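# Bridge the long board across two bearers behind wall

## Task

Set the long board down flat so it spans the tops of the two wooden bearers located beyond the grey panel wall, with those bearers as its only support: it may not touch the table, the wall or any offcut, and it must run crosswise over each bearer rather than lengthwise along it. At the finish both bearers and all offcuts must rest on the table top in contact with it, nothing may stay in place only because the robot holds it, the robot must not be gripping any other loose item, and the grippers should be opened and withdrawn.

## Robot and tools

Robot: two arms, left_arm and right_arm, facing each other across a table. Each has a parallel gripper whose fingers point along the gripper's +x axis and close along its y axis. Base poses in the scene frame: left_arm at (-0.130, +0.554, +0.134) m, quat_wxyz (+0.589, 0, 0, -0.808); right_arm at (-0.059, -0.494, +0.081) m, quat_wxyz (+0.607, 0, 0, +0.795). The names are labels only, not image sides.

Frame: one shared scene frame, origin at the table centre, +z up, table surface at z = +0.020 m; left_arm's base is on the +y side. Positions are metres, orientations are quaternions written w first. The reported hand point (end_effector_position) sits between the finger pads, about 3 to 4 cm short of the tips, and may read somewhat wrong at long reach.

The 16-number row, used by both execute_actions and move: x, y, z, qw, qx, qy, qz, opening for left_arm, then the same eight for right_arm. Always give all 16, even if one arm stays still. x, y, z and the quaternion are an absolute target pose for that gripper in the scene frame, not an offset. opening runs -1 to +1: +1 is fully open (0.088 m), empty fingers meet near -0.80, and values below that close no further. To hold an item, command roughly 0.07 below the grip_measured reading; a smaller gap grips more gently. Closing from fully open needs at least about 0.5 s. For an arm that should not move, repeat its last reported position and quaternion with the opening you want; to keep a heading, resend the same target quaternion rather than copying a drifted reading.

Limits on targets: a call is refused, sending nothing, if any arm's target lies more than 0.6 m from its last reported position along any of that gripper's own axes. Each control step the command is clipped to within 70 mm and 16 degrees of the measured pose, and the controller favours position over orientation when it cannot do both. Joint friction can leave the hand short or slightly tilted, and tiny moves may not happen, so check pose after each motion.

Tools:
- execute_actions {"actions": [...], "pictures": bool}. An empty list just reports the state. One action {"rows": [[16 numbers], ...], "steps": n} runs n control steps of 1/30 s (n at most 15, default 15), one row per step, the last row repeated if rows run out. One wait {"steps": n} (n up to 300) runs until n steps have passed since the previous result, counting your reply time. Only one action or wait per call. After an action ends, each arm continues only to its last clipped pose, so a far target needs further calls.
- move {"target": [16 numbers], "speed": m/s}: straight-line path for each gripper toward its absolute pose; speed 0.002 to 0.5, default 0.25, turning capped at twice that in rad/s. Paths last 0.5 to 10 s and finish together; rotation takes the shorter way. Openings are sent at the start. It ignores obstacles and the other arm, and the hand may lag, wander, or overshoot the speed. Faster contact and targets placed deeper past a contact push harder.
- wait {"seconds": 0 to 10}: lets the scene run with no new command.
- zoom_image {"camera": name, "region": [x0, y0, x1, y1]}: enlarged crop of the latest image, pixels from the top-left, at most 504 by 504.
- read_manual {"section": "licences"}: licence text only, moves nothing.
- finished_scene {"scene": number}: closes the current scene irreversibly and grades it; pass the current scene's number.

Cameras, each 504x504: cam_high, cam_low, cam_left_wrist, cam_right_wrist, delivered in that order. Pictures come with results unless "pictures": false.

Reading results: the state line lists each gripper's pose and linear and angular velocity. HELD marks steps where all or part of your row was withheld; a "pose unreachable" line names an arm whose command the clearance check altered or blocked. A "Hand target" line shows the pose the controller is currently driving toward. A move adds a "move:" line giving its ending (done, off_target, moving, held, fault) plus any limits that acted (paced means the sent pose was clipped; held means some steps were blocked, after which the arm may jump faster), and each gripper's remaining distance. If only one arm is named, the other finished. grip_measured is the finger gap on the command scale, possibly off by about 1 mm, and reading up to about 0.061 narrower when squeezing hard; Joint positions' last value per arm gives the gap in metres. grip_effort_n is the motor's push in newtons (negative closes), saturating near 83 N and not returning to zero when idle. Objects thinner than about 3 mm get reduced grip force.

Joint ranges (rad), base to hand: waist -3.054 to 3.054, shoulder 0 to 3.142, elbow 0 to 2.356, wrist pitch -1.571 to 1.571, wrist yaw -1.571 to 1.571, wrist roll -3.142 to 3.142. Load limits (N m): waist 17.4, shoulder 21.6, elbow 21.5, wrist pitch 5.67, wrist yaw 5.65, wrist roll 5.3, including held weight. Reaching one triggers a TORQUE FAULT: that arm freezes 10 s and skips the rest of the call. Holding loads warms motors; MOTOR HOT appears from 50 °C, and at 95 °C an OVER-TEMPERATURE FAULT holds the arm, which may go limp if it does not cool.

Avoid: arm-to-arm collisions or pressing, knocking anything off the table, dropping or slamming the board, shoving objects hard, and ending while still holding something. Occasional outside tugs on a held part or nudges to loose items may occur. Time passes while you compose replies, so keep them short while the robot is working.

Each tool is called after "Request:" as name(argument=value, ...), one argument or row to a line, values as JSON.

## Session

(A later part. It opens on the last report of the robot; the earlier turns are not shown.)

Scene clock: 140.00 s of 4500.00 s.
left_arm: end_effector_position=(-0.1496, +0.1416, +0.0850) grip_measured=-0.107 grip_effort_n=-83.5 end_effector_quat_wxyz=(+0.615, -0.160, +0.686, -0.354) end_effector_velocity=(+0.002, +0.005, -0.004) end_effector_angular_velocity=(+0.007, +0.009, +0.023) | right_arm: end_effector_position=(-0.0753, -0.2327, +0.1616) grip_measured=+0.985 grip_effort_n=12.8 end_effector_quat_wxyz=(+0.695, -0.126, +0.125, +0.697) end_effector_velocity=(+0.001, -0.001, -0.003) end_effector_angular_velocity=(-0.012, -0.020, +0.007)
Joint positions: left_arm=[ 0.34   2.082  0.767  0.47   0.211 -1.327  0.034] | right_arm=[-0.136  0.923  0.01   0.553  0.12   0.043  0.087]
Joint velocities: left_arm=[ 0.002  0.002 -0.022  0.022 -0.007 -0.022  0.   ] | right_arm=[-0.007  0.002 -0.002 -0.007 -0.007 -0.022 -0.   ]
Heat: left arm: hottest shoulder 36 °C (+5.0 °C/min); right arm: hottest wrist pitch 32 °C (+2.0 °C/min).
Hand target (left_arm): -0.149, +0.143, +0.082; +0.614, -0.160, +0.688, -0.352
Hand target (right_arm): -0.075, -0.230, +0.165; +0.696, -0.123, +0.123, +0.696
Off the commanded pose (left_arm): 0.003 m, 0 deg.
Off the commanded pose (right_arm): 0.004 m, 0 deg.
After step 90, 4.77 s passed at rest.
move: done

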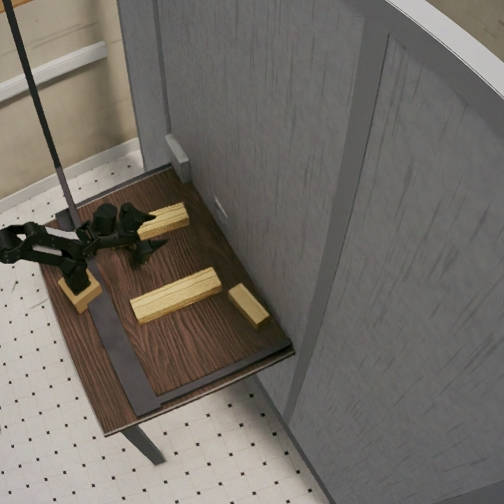

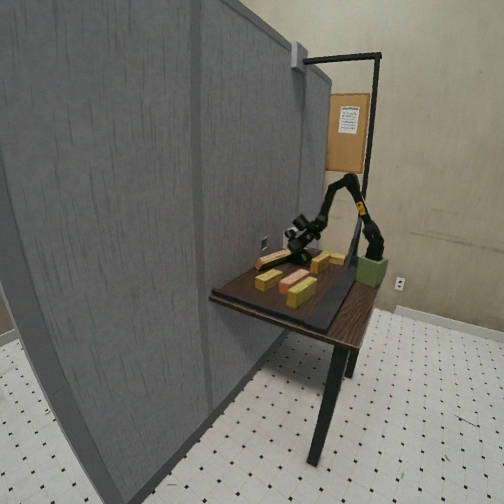

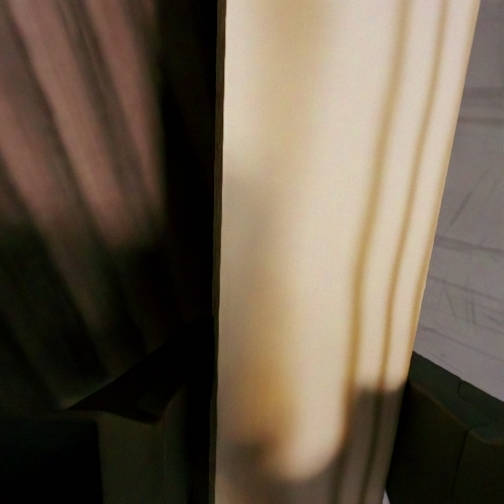

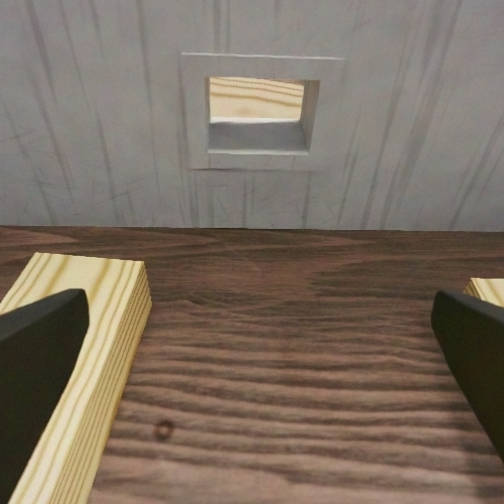

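Request:
execute_actions(
  actions=[
    {"rows":[[-0.1495,0.142,0.083,0.6133,-0.1608,0.6885,-0.352,-0.1, -0.075,-0.23,0.165,0.697,-0.123,0.123,0.697,1],[-0.1495,0.142,0.083,0.6133,-0.1608,0.6885,-0.352,-0.05, -0.075,-0.23,0.165,0.697,-0.123,0.123,0.697,1],[-0.1495,0.142,0.083,0.6133,-0.1608,0.6885,-0.352,0, -0.075,-0.23,0.165,0.697,-0.123,0.123,0.697,1],[-0.1495,0.142,0.083,0.6133,-0.1608,0.6885,-0.352,0.05, -0.075,-0.23,0.165,0.697,-0.123,0.123,0.697,1],[-0.1495,0.142,0.083,0.6133,-0.1608,0.6885,-0.352,0.1, -0.075,-0.23,0.165,0.697,-0.123,0.123,0.697,1],[-0.1495,0.142,0.083,0.6133,-0.1608,0.6885,-0.352,0.15, -0.075,-0.23,0.165,0.697,-0.123,0.123,0.697,1],[-0.1495,0.142,0.083,0.6133,-0.1608,0.6885,-0.352,0.2, -0.075,-0.23,0.165,0.697,-0.123,0.123,0.697,1],[-0.1495,0.142,0.083,0.6133,-0.1608,0.6885,-0.352,0.25, -0.075,-0.23,0.165,0.697,-0.123,0.123,0.697,1],[-0.1495,0.142,0.083,0.6133,-0.1608,0.6885,-0.352,0.3, -0.075,-0.23,0.165,0.697,-0.123,0.123,0.697,1],[-0.1495,0.142,0.083,0.6133,-0.1608,0.6885,-0.352,0.35, -0.075,-0.23,0.165,0.697,-0.123,0.123,0.697,1],[-0.1495,0.142,0.083,0.6133,-0.1608,0.6885,-0.352,0.4, -0.075,-0.23,0.165,0.697,-0.123,0.123,0.697,1],[-0.1495,0.142,0.083,0.6133,-0.1608,0.6885,-0.352,0.45, -0.075,-0.23,0.165,0.697,-0.123,0.123,0.697,1],[-0.1495,0.142,0.083,0.6133,-0.1608,0.6885,-0.352,0.5, -0.075,-0.23,0.165,0.697,-0.123,0.123,0.697,1],[-0.1495,0.142,0.083,0.6133,-0.1608,0.6885,-0.352,0.57, -0.075,-0.23,0.165,0.697,-0.123,0.123,0.697,1],[-0.1495,0.142,0.083,0.6133,-0.1608,0.6885,-0.352,0.65, -0.075,-0.23,0.165,0.697,-0.123,0.123,0.697,1]],"steps":15},
  ],
  pictures=false,
)

Request:
move(
  target=[-0.144,0.161,0.087,0.6133,-0.1608,0.6885,-0.352,0.65, -0.075,-0.23,0.165,0.697,-0.123,0.123,0.697,1],
  speed=0.025,
)

Request:
zoom_image(
  camera="cam_low",
  region=[240,200,360,300],
)

Scene clock: 157.50 s of 4500.00 s.
left_arm: end_effector_position=(-0.1500, +0.1412, +0.0855) grip_measured=+0.478 grip_effort_n=16.0 end_effector_quat_wxyz=(+0.614, -0.161, +0.686, -0.356) end_effector_velocity=(-0.002, +0.003, -0.001) end_effector_angular_velocity=(+0.019, -0.000, +0.003) | right_arm: end_effector_position=(-0.0753, -0.2327, +0.1616) grip_measured=+0.985 grip_effort_n=12.8 end_effector_quat_wxyz=(+0.695, -0.126, +0.125, +0.697) end_effector_velocity=(-0.002, -0.001, -0.001) end_effector_angular_velocity=(+0.002, -0.004, +0.012)
Joint positions: left_arm=[ 0.341  2.082  0.766  0.475  0.215 -1.327  0.062] | right_arm=[-0.136  0.923  0.01   0.553  0.12   0.043  0.087]
Joint velocities: left_arm=[-0.007 -0.007 -0.002 -0.022 -0.007 -0.007  0.09 ] | right_arm=[ 0.002 -0.002 -0.007  0.007 -0.007 -0.007 -0.   ]
Heat: left arm: hottest shoulder 34 °C (+3.0 °C/min); right arm: hottest wrist pitch 32 °C (+2.0 °C/min).
Hand target (left_arm): -0.149, +0.142, +0.083; +0.613, -0.161, +0.688, -0.352
Hand target (right_arm): -0.075, -0.230, +0.165; +0.696, -0.123, +0.123, +0.696
Off the commanded pose (left_arm): 0.003 m, 0 deg.
Off the commanded pose (right_arm): 0.004 m, 0 deg.
Steps of this call (steps 1 to 90: nothing new was sent; then 14.00 s passed at rest; steps 91 to 105: all 15 steps of this action). Readings (end_effector_position):
91: left_arm (-0.1496, +0.1415, +0.0851) | right_arm (-0.0753, -0.2327, +0.1616)
92: left_arm (-0.1496, +0.1415, +0.0851) | right_arm (-0.0753, -0.2327, +0.1616)
94: left_arm (-0.1496, +0.1415, +0.0851) | right_arm (-0.0753, -0.2327, +0.1616)
98: left_arm (-0.1500, +0.1411, +0.0856) | right_arm (-0.0753, -0.2327, +0.1616)
105: the state above

Scene clock: 159.10 s of 4500.00 s.
left_arm: end_effector_position=(-0.1448, +0.1629, +0.0802) grip_measured=+0.647 grip_effort_n=15.6 end_effector_quat_wxyz=(+0.615, -0.156, +0.692, -0.344) end_effector_velocity=(+0.002, +0.002, +0.001) end_effector_angular_velocity=(+0.002, -0.021, +0.006) | right_arm: end_effector_position=(-0.0753, -0.2327, +0.1616) grip_measured=+0.985 grip_effort_n=12.8 end_effector_quat_wxyz=(+0.695, -0.126, +0.125, +0.697) end_effector_velocity=(+0.002, -0.001, -0.002) end_effector_angular_velocity=(-0.007, -0.024, -0.002)
Joint positions: left_arm=[ 0.36   2.053  0.69   0.494  0.227 -1.319  0.071] | right_arm=[-0.136  0.923  0.01   0.553  0.12   0.043  0.087]
Joint velocities: left_arm=[-0.002 -0.012 -0.007 -0.007 -0.022  0.007 -0.   ] | right_arm=[-0.002 -0.002 -0.002 -0.007  0.007 -0.022 -0.   ]
Heat: left arm: hottest shoulder 34 °C (+3.0 °C/min); right arm: hottest wrist pitch 32 °C (+2.0 °C/min).
Hand target (left_arm): -0.144, +0.161, +0.087; +0.613, -0.161, +0.689, -0.352
Hand target (right_arm): -0.075, -0.230, +0.165; +0.696, -0.123, +0.123, +0.696
Off the commanded pose (left_arm): 0.007 m, 1 deg.
Off the commanded pose (right_arm): 0.004 m, 0 deg.
move: done

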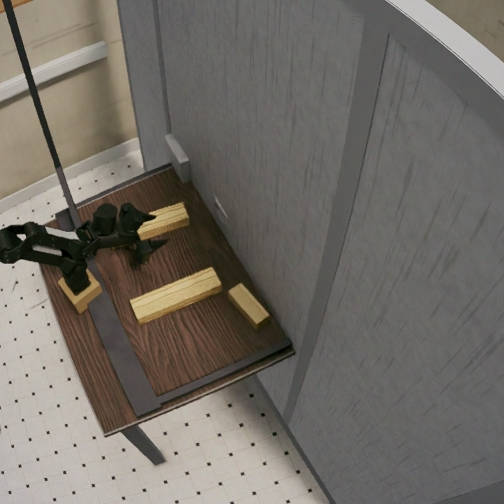

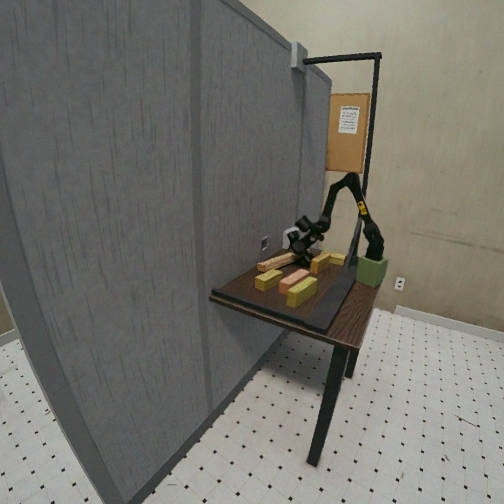

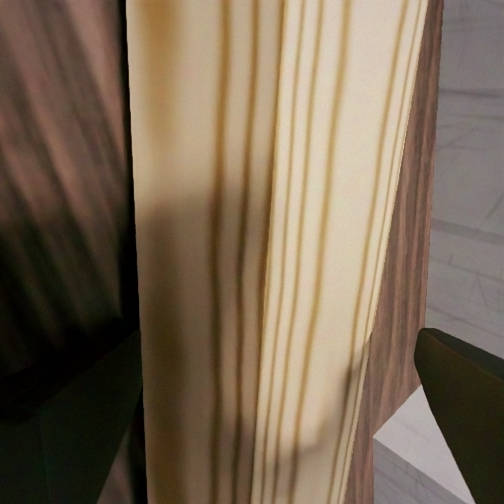

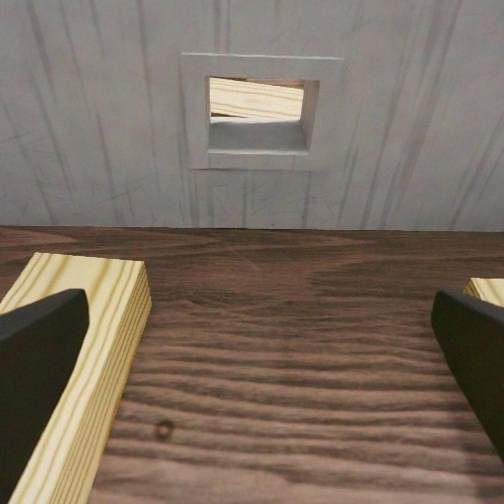

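Region (240, 200, 360, 300) of cam_low's 504x504 image, scaled by 4.200, with more detail than that image has.

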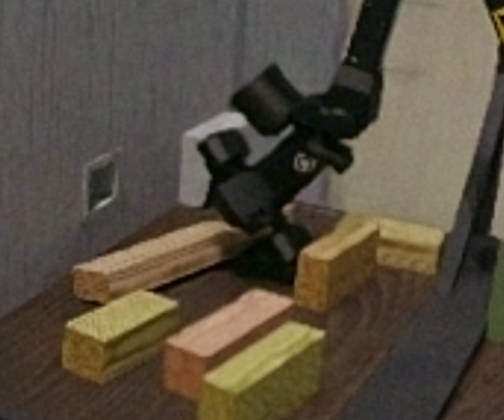

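Request:
move(
  target=[-0.143,0.168,0.087,0.6416,-0.1002,0.70,-0.2972,0.7, -0.075,-0.23,0.165,0.697,-0.123,0.123,0.697,1],
  speed=0.08,
)

Scene clock: 163.47 s of 4500.00 s.
left_arm: end_effector_position=(-0.1424, +0.1712, +0.0809) grip_measured=+0.697 grip_effort_n=16.5 end_effector_quat_wxyz=(+0.641, -0.098, +0.704, -0.290) end_effector_velocity=(+0.000, +0.003, -0.000) end_effector_angular_velocity=(+0.021, -0.022, -0.002) | right_arm: end_effector_position=(-0.0753, -0.2327, +0.1616) grip_measured=+0.985 grip_effort_n=12.8 end_effector_quat_wxyz=(+0.695, -0.126, +0.125, +0.697) end_effector_velocity=(-0.000, -0.002, -0.005) end_effector_angular_velocity=(-0.022, -0.007, +0.007)
Joint positions: left_arm=[ 0.349  2.009  0.785  0.192  0.178 -1.3    0.073] | right_arm=[-0.136  0.923  0.01   0.553  0.12   0.043  0.087]
Joint velocities: left_arm=[-0.007 -0.007  0.007 -0.037 -0.022  0.007  0.   ] | right_arm=[-0.002 -0.002 -0.002 -0.022 -0.007 -0.007  0.   ]
Heat: left arm: hottest shoulder 35 °C (+3.0 °C/min); right arm: hottest wrist pitch 32 °C (+1.0 °C/min).
Hand target (left_arm): -0.143, +0.168, +0.087; +0.641, -0.100, +0.700, -0.297
Hand target (right_arm): -0.075, -0.230, +0.165; +0.696, -0.123, +0.123, +0.696
Off the commanded pose (left_arm): 0.007 m, 1 deg.
Off the commanded pose (right_arm): 0.004 m, 0 deg.
After step 90, 0.07 s passed at rest.
move: done

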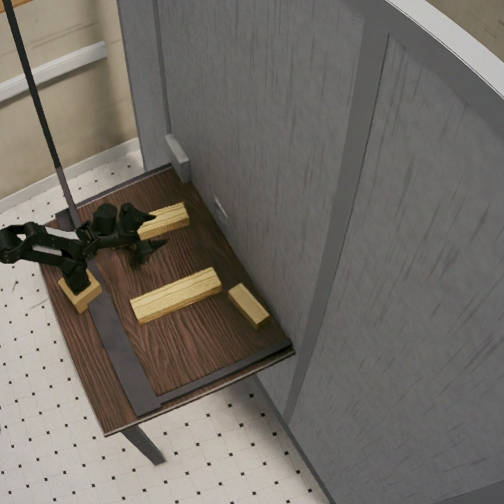

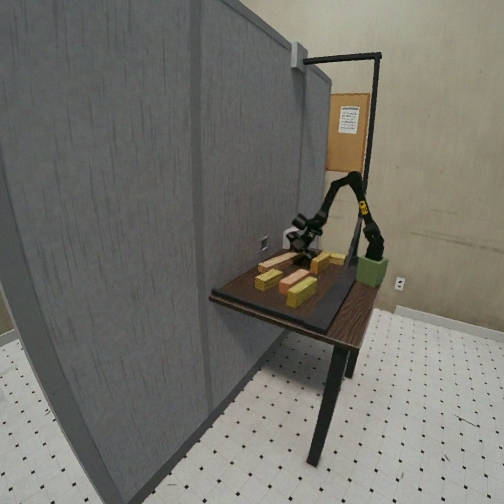

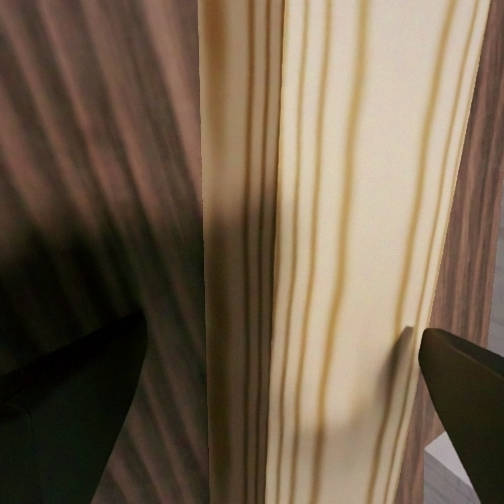

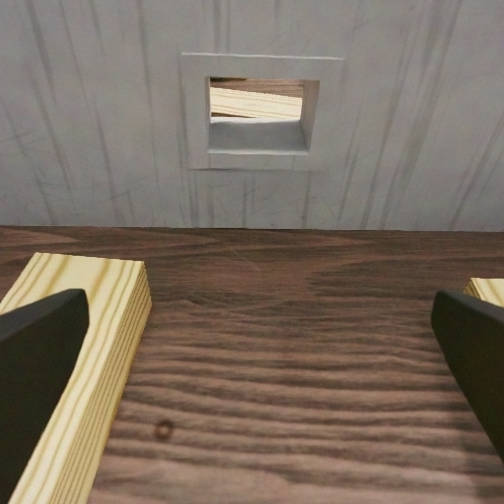

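Flat. Overview to locate the centre.

Request:
move(
  target=[-0.14,0.175,0.14,0.6416,-0.1002,0.70,-0.2972,1, -0.075,-0.23,0.165,0.697,-0.123,0.123,0.697,1],
  speed=0.2,
)

Request:
move(
  target=[-0.11,0.22,0.36,0.579,0.406,0.406,-0.579,1, -0.075,-0.23,0.165,0.697,-0.123,0.123,0.697,1],
  speed=0.4,
)

Scene clock: 167.87 s of 4500.00 s.
left_arm: end_effector_position=(-0.1410, +0.1780, +0.1335) grip_measured=+0.991 grip_effort_n=16.5 end_effector_quat_wxyz=(+0.642, -0.095, +0.703, -0.291) end_effector_velocity=(+0.002, +0.002, -0.001) end_effector_angular_velocity=(+0.007, -0.022, +0.003) | right_arm: end_effector_position=(-0.0753, -0.2327, +0.1616) grip_measured=+0.985 grip_effort_n=12.8 end_effector_quat_wxyz=(+0.695, -0.126, +0.125, +0.697) end_effector_velocity=(-0.000, +0.000, +0.001) end_effector_angular_velocity=(+0.007, -0.017, +0.012)
Joint positions: left_arm=[ 0.353  1.813  0.809 -0.034  0.178 -1.29   0.088] | right_arm=[-0.136  0.923  0.01   0.553  0.12   0.043  0.087]
Joint velocities: left_arm=[-0.002 -0.002 -0.002 -0.007 -0.022  0.007 -0.   ] | right_arm=[-0.002 -0.002 -0.002  0.007 -0.007 -0.022  0.   ]
Heat: left arm: hottest shoulder 35 °C (+3.0 °C/min); right arm: hottest wrist pitch 32 °C (+1.0 °C/min).
Hand target (left_arm): -0.140, +0.175, +0.140; +0.642, -0.100, +0.700, -0.297
Hand target (right_arm): -0.075, -0.230, +0.165; +0.696, -0.123, +0.123, +0.696
Off the commanded pose (left_arm): 0.007 m, 1 deg.
Off the commanded pose (right_arm): 0.004 m, 0 deg.
After step 90, 0.50 s passed at rest.
move: done

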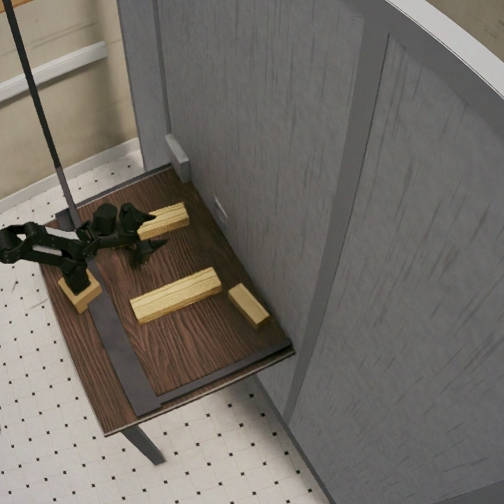

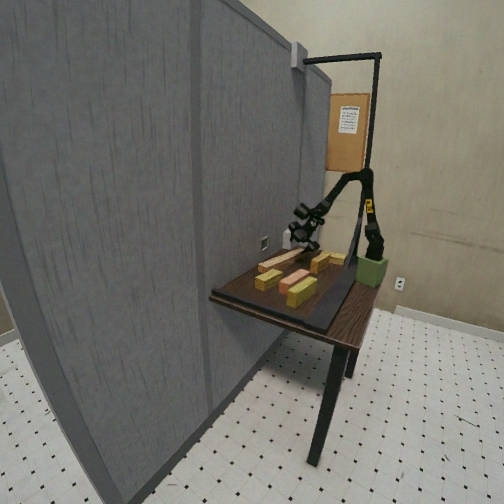

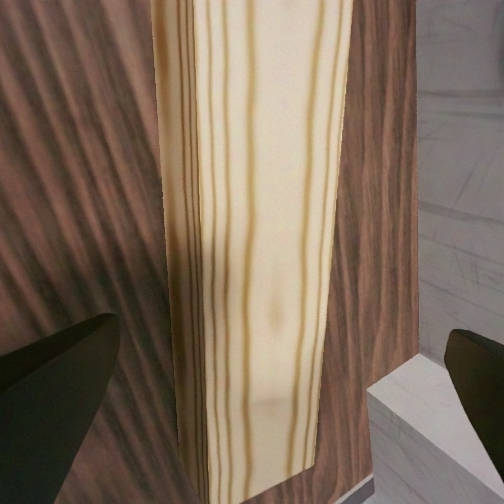

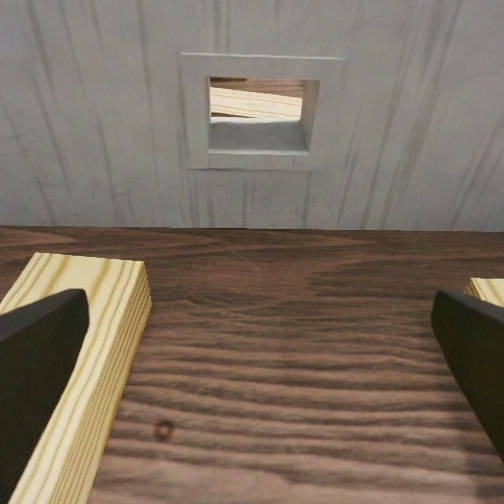

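Scene clock: 170.07 s of 4500.00 s.
left_arm: end_effector_position=(-0.1110, +0.2213, +0.3580) grip_measured=+0.991 grip_effort_n=15.6 end_effector_quat_wxyz=(+0.579, +0.404, +0.408, -0.579) end_effector_velocity=(-0.002, +0.003, +0.003) end_effector_angular_velocity=(+0.008, -0.014, -0.026) | right_arm: end_effector_position=(-0.0753, -0.2327, +0.1616) grip_measured=+0.985 grip_effort_n=12.8 end_effector_quat_wxyz=(+0.695, -0.126, +0.125, +0.697) end_effector_velocity=(+0.001, -0.001, -0.002) end_effector_angular_velocity=(-0.007, -0.010, -0.002)
Joint positions: left_arm=[ 0.38   1.552  1.56  -1.234  0.027  0.06   0.088] | right_arm=[-0.136  0.923  0.01   0.553  0.12   0.043  0.087]
Joint velocities: left_arm=[-0.007 -0.002  0.012 -0.022 -0.007  0.022 -0.   ] | right_arm=[ 0.002 -0.002 -0.002 -0.007  0.007 -0.007 -0.   ]
Heat: left arm: hottest shoulder 35 °C (+2.0 °C/min); right arm: hottest wrist pitch 32 °C (+1.0 °C/min).
Hand target (left_arm): -0.110, +0.220, +0.359; +0.579, +0.406, +0.406, -0.579
Hand target (right_arm): -0.075, -0.230, +0.165; +0.696, -0.123, +0.123, +0.696
Off the commanded pose (left_arm): 0.003 m, 0 deg.
Off the commanded pose (right_arm): 0.004 m, 0 deg.
move: done

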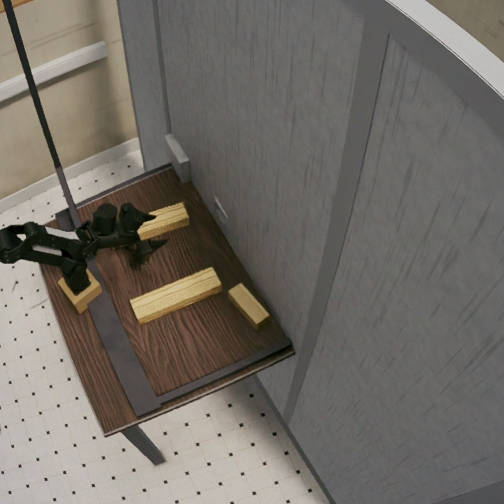

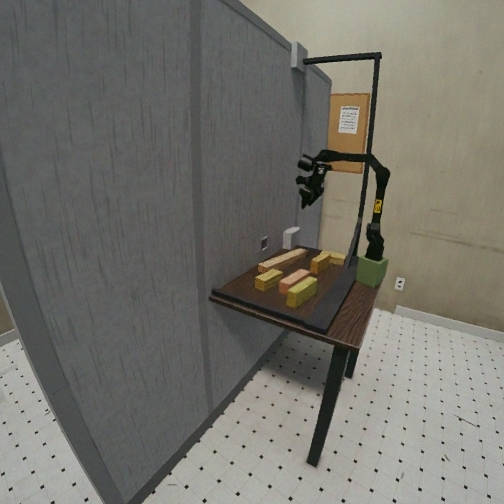

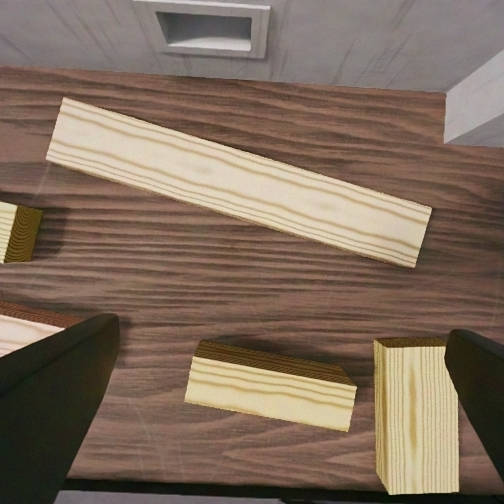

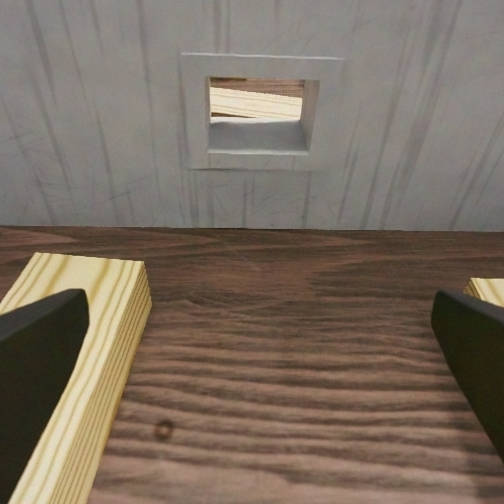

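Request:
move(
  target=[-0.12,0.145,0.105,0.8601,0.0584,0.4966,-0.1011,1, -0.075,-0.23,0.165,0.697,-0.123,0.123,0.697,1],
  speed=0.3,
)

Scene clock: 182.30 s of 4500.00 s.
left_arm: end_effector_position=(-0.1193, +0.1442, +0.1104) grip_measured=+0.991 grip_effort_n=14.7 end_effector_quat_wxyz=(+0.859, +0.054, +0.499, -0.104) end_effector_velocity=(+0.000, +0.001, -0.002) end_effector_angular_velocity=(-0.007, -0.005, +0.030) | right_arm: end_effector_position=(-0.0753, -0.2327, +0.1616) grip_measured=+0.985 grip_effort_n=12.8 end_effector_quat_wxyz=(+0.695, -0.126, +0.125, +0.697) end_effector_velocity=(-0.002, -0.003, -0.007) end_effector_angular_velocity=(-0.028, +0.011, +0.016)
Joint positions: left_arm=[ 0.155  2.227  1.409 -0.698 -0.517 -1.482  0.088] | right_arm=[-0.136  0.923  0.01   0.553  0.12   0.043  0.087]
Joint velocities: left_arm=[-0.002  0.007  0.002 -0.007 -0.007 -0.037  0.   ] | right_arm=[-0.002 -0.002 -0.007 -0.022 -0.022  0.007  0.   ]
Heat: left arm: hottest shoulder 34 °C (-2.0 °C/min); right arm: hottest wrist pitch 32 °C (+1.0 °C/min).
Hand target (left_arm): -0.120, +0.145, +0.105; +0.859, +0.059, +0.498, -0.100
Hand target (right_arm): -0.075, -0.230, +0.165; +0.696, -0.123, +0.123, +0.696
Off the commanded pose (left_arm): 0.006 m, 1 deg.
Off the commanded pose (right_arm): 0.004 m, 0 deg.
After step 90, 6.43 s passed at rest.
move: done

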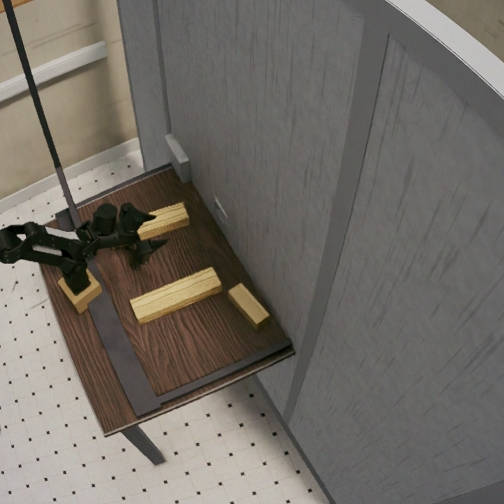

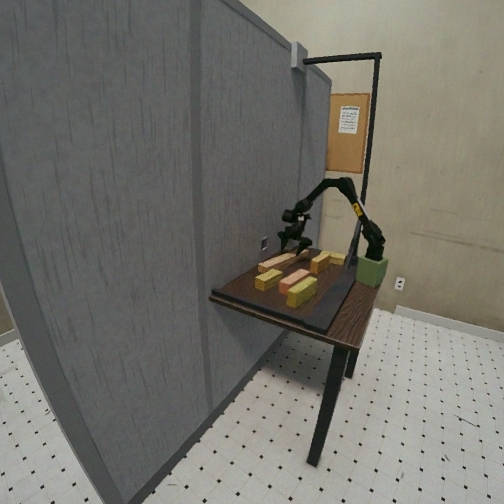

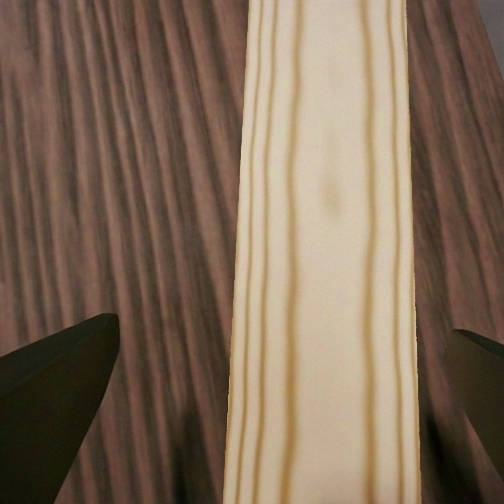

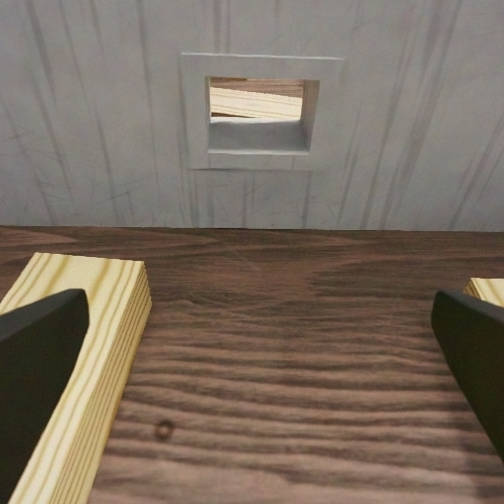

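Request:
move(
  target=[-0.112,0.137,0.09,0.8601,0.0584,0.4966,-0.1011,1, -0.075,-0.23,0.165,0.697,-0.123,0.123,0.697,1],
  speed=0.06,
)

Request:
move(
  target=[-0.103,0.136,0.057,0.8601,0.0584,0.4966,-0.1011,1, -0.075,-0.23,0.165,0.697,-0.123,0.123,0.697,1],
  speed=0.06,
)

Scene clock: 188.30 s of 4500.00 s.
left_arm: end_effector_position=(-0.1135, +0.1374, +0.0955) grip_measured=+0.991 grip_effort_n=15.1 end_effector_quat_wxyz=(+0.859, +0.053, +0.498, -0.104) end_effector_velocity=(+0.001, -0.006, +0.003) end_effector_angular_velocity=(-0.016, -0.020, -0.007) | right_arm: end_effector_position=(-0.0753, -0.2327, +0.1616) grip_measured=+0.985 grip_effort_n=12.8 end_effector_quat_wxyz=(+0.695, -0.126, +0.125, +0.697) end_effector_velocity=(-0.000, +0.000, +0.000) end_effector_angular_velocity=(-0.003, +0.023, -0.003)
Joint positions: left_arm=[ 0.171  2.276  1.424 -0.655 -0.518 -1.464  0.088] | right_arm=[-0.136  0.923  0.01   0.553  0.12   0.043  0.087]
Joint velocities: left_arm=[-0.002  0.002  0.012  0.007 -0.022  0.007 -0.   ] | right_arm=[-0.002 -0.002  0.002 -0.007 -0.007  0.022  0.   ]
Heat: left arm: hottest shoulder 34 °C (-2.0 °C/min); right arm: hottest wrist pitch 32 °C (+1.0 °C/min).
Hand target (left_arm): -0.112, +0.137, +0.090; +0.860, +0.058, +0.497, -0.101
Hand target (right_arm): -0.075, -0.230, +0.165; +0.696, -0.123, +0.123, +0.696
Off the commanded pose (left_arm): 0.006 m, 1 deg.
Off the commanded pose (right_arm): 0.004 m, 0 deg.
After step 90, 2.23 s passed at rest.
move: done

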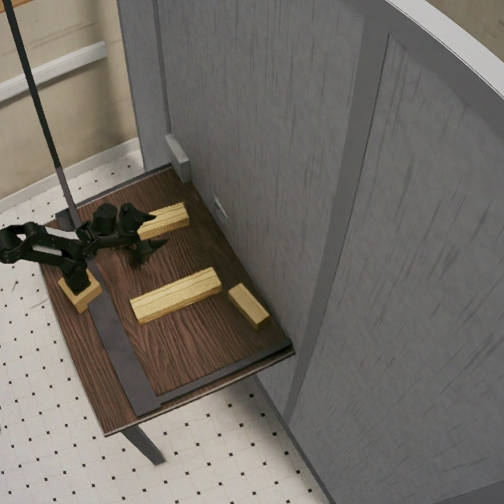

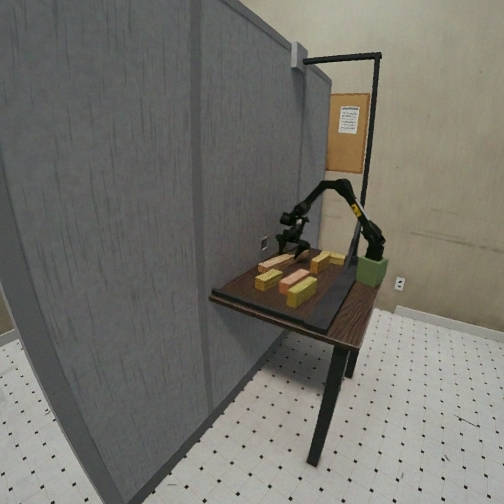

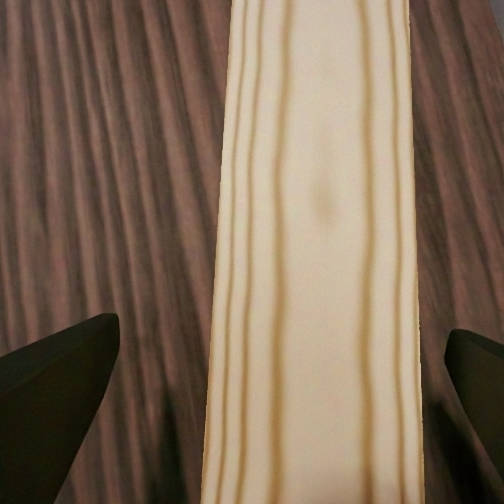

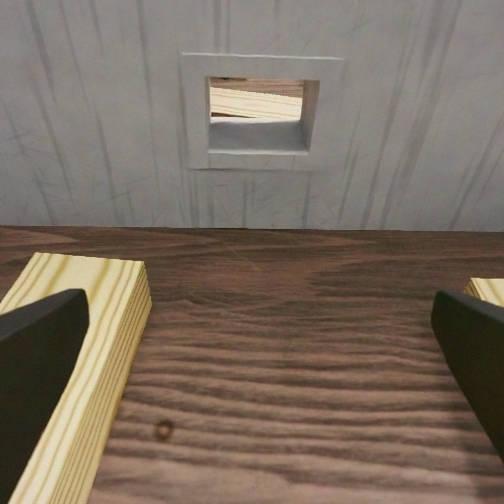

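Scene clock: 189.30 s of 4500.00 s.
left_arm: end_effector_position=(-0.1050, +0.1313, +0.0656) grip_measured=+0.991 grip_effort_n=15.1 end_effector_quat_wxyz=(+0.860, +0.048, +0.497, -0.107) end_effector_velocity=(-0.002, -0.002, +0.003) end_effector_angular_velocity=(-0.017, -0.005, -0.000) | right_arm: end_effector_position=(-0.0753, -0.2327, +0.1616) grip_measured=+0.985 grip_effort_n=12.8 end_effector_quat_wxyz=(+0.695, -0.126, +0.125, +0.697) end_effector_velocity=(-0.000, -0.001, -0.001) end_effector_angular_velocity=(+0.002, -0.004, +0.007)
Joint positions: left_arm=[ 0.194  2.351  1.414 -0.544 -0.518 -1.439  0.088] | right_arm=[-0.136  0.923  0.01   0.553  0.12   0.043  0.087]
Joint velocities: left_arm=[-0.007 -0.007 -0.002  0.007 -0.007 -0.007 -0.   ] | right_arm=[-0.002 -0.002 -0.007  0.007 -0.007 -0.007 -0.   ]
Heat: left arm: hottest shoulder 34 °C (-2.0 °C/min); right arm: hottest wrist pitch 32 °C (+1.0 °C/min).
Hand target (left_arm): -0.103, +0.136, +0.057; +0.860, +0.058, +0.497, -0.101
Hand target (right_arm): -0.075, -0.230, +0.165; +0.696, -0.123, +0.123, +0.696
Off the commanded pose (left_arm): 0.010 m, 1 deg.
Off the commanded pose (right_arm): 0.004 m, 0 deg.
move: off_target (left_arm)

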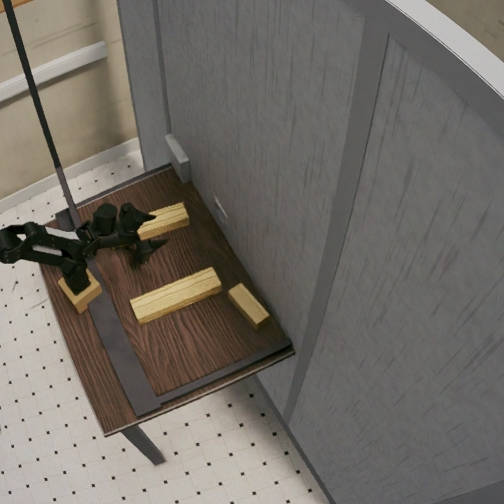

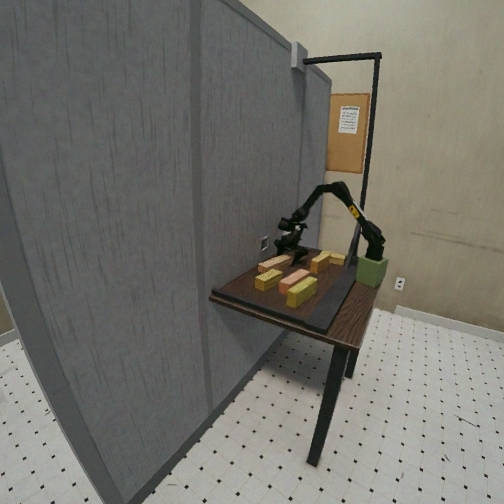

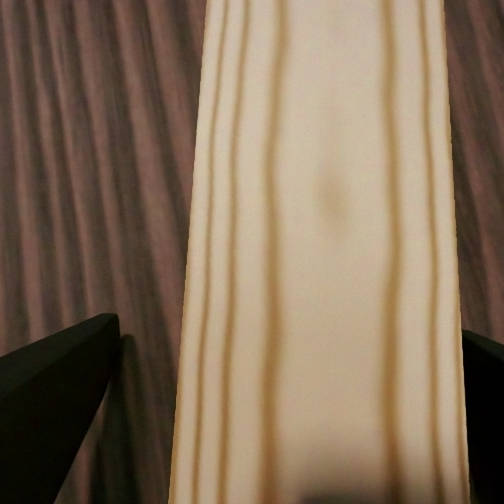

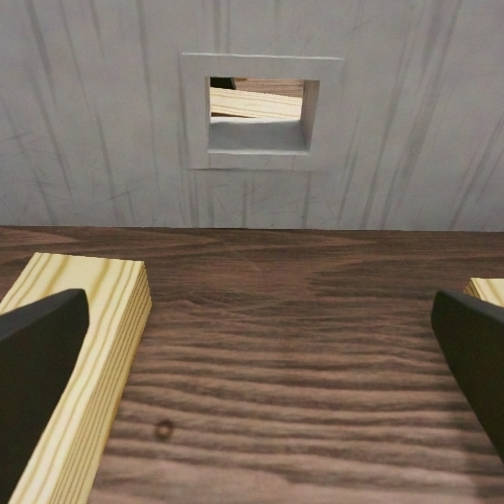

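Request:
move(
  target=[-0.104,0.133,0.06,0.8601,0.0584,0.4966,-0.1011,0.15, -0.075,-0.23,0.165,0.697,-0.123,0.123,0.697,1],
  speed=0.06,
)

Request:
move(
  target=[-0.10,0.16,0.17,0.8601,0.0584,0.4966,-0.1011,0.15, -0.075,-0.23,0.165,0.697,-0.123,0.123,0.697,1],
  speed=0.12,
)

Scene clock: 194.13 s of 4500.00 s.
left_arm: end_effector_position=(-0.1052, +0.1308, +0.0664) grip_measured=+0.315 grip_effort_n=-83.5 end_effector_quat_wxyz=(+0.860, +0.050, +0.497, -0.106) end_effector_velocity=(+0.001, +0.005, -0.001) end_effector_angular_velocity=(+0.022, -0.009, +0.005) | right_arm: end_effector_position=(-0.0753, -0.2327, +0.1616) grip_measured=+0.985 grip_effort_n=12.8 end_effector_quat_wxyz=(+0.695, -0.126, +0.125, +0.697) end_effector_velocity=(+0.001, -0.002, -0.005) end_effector_angular_velocity=(-0.017, -0.012, -0.002)
Joint positions: left_arm=[ 0.193  2.352  1.422 -0.555 -0.518 -1.438  0.054] | right_arm=[-0.136  0.923  0.01   0.553  0.12   0.043  0.087]
Joint velocities: left_arm=[-0.002  0.002 -0.002 -0.022 -0.007 -0.007 -0.   ] | right_arm=[ 0.002  0.002 -0.007 -0.007  0.007 -0.007 -0.   ]
Heat: left arm: hottest shoulder 34 °C (-2.0 °C/min); right arm: hottest wrist pitch 32 °C (+0.0 °C/min).
Hand target (left_arm): -0.104, +0.133, +0.060; +0.860, +0.059, +0.497, -0.101
Hand target (right_arm): -0.075, -0.230, +0.165; +0.696, -0.123, +0.123, +0.696
Off the commanded pose (left_arm): 0.007 m, 1 deg.
Off the commanded pose (right_arm): 0.004 m, 0 deg.
After step 100, 0.80 s passed at rest.
move: done

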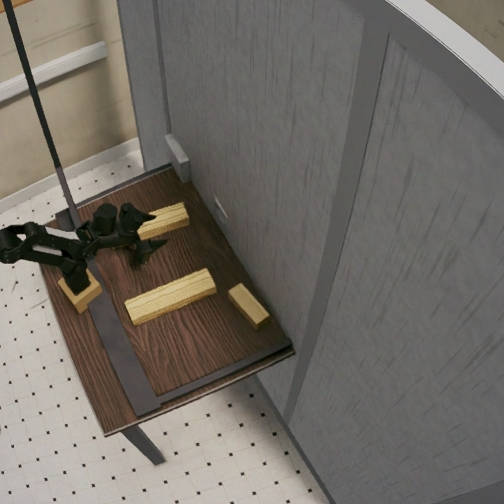

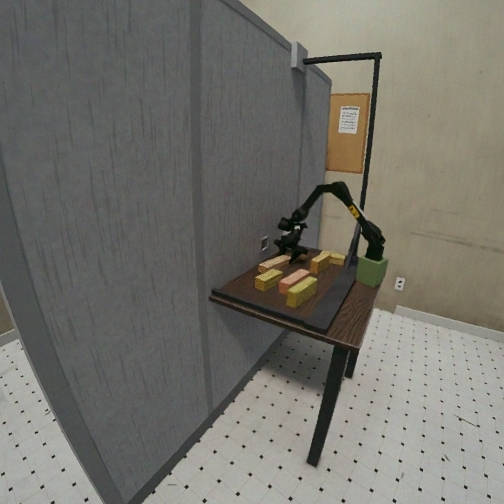

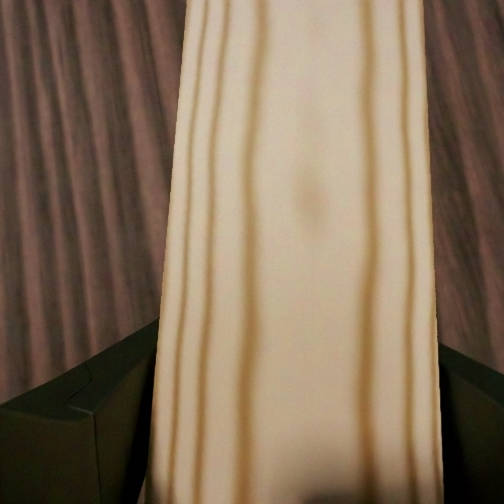

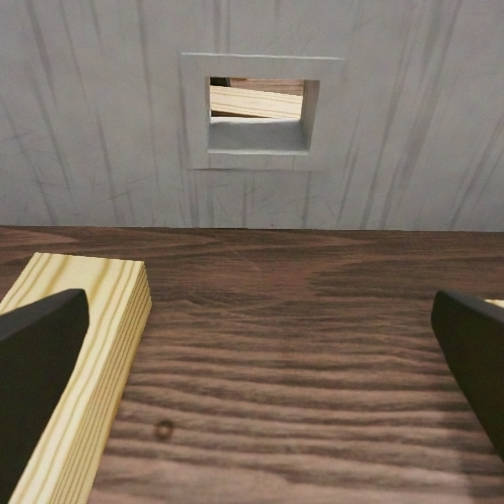

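Scene clock: 195.47 s of 4500.00 s.
left_arm: end_effector_position=(-0.1014, +0.1640, +0.1580) grip_measured=+0.315 grip_effort_n=-83.5 end_effector_quat_wxyz=(+0.859, +0.071, +0.499, -0.094) end_effector_velocity=(+0.000, +0.000, +0.002) end_effector_angular_velocity=(-0.026, -0.003, +0.030) | right_arm: end_effector_position=(-0.0753, -0.2327, +0.1616) grip_measured=+0.985 grip_effort_n=12.8 end_effector_quat_wxyz=(+0.695, -0.126, +0.125, +0.697) end_effector_velocity=(-0.000, -0.001, -0.002) end_effector_angular_velocity=(-0.008, +0.008, +0.002)
Joint positions: left_arm=[ 0.194  2.085  1.391 -0.839 -0.514 -1.438  0.054] | right_arm=[-0.136  0.923  0.01   0.553  0.12   0.043  0.087]
Joint velocities: left_arm=[-0.002 -0.007 -0.007  0.007 -0.007 -0.037 -0.   ] | right_arm=[-0.002 -0.002 -0.002 -0.007 -0.007  0.007 -0.   ]
Heat: left arm: hottest shoulder 34 °C (-2.0 °C/min); right arm: hottest wrist pitch 32 °C (+0.0 °C/min).
Hand target (left_arm): -0.100, +0.160, +0.170; +0.860, +0.058, +0.497, -0.101
Hand target (right_arm): -0.075, -0.230, +0.165; +0.696, -0.123, +0.123, +0.696
Off the commanded pose (left_arm): 0.013 m, 2 deg.
Off the commanded pose (right_arm): 0.004 m, 0 deg.
move: off_target (left_arm)

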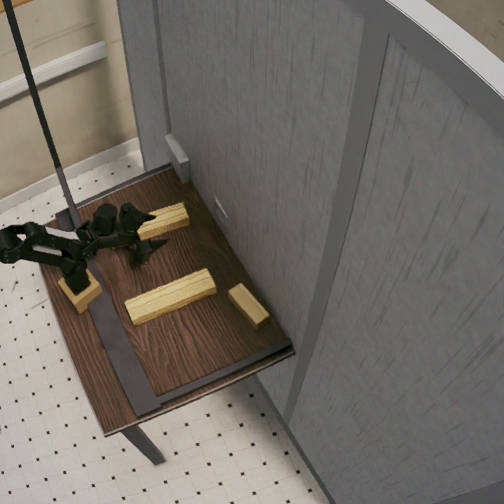

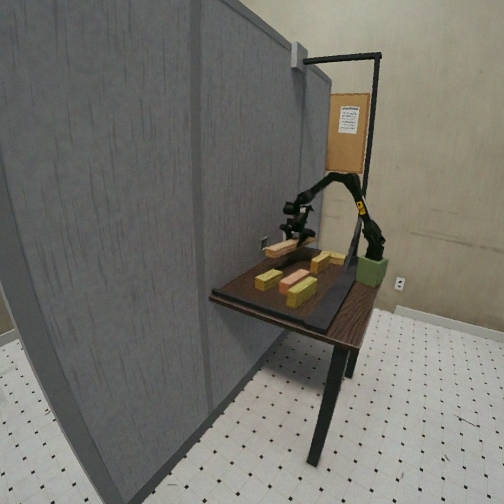

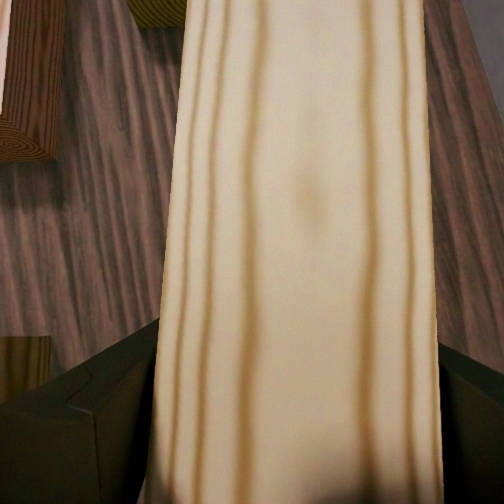

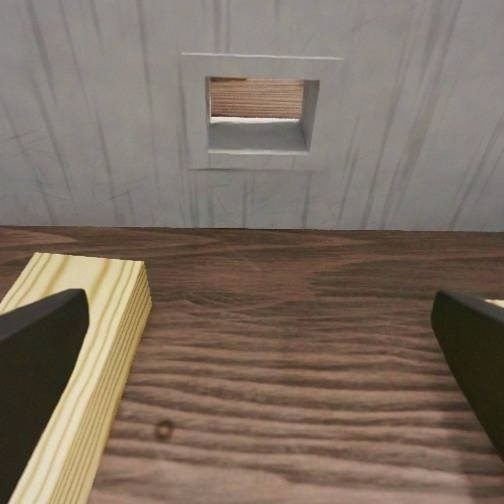

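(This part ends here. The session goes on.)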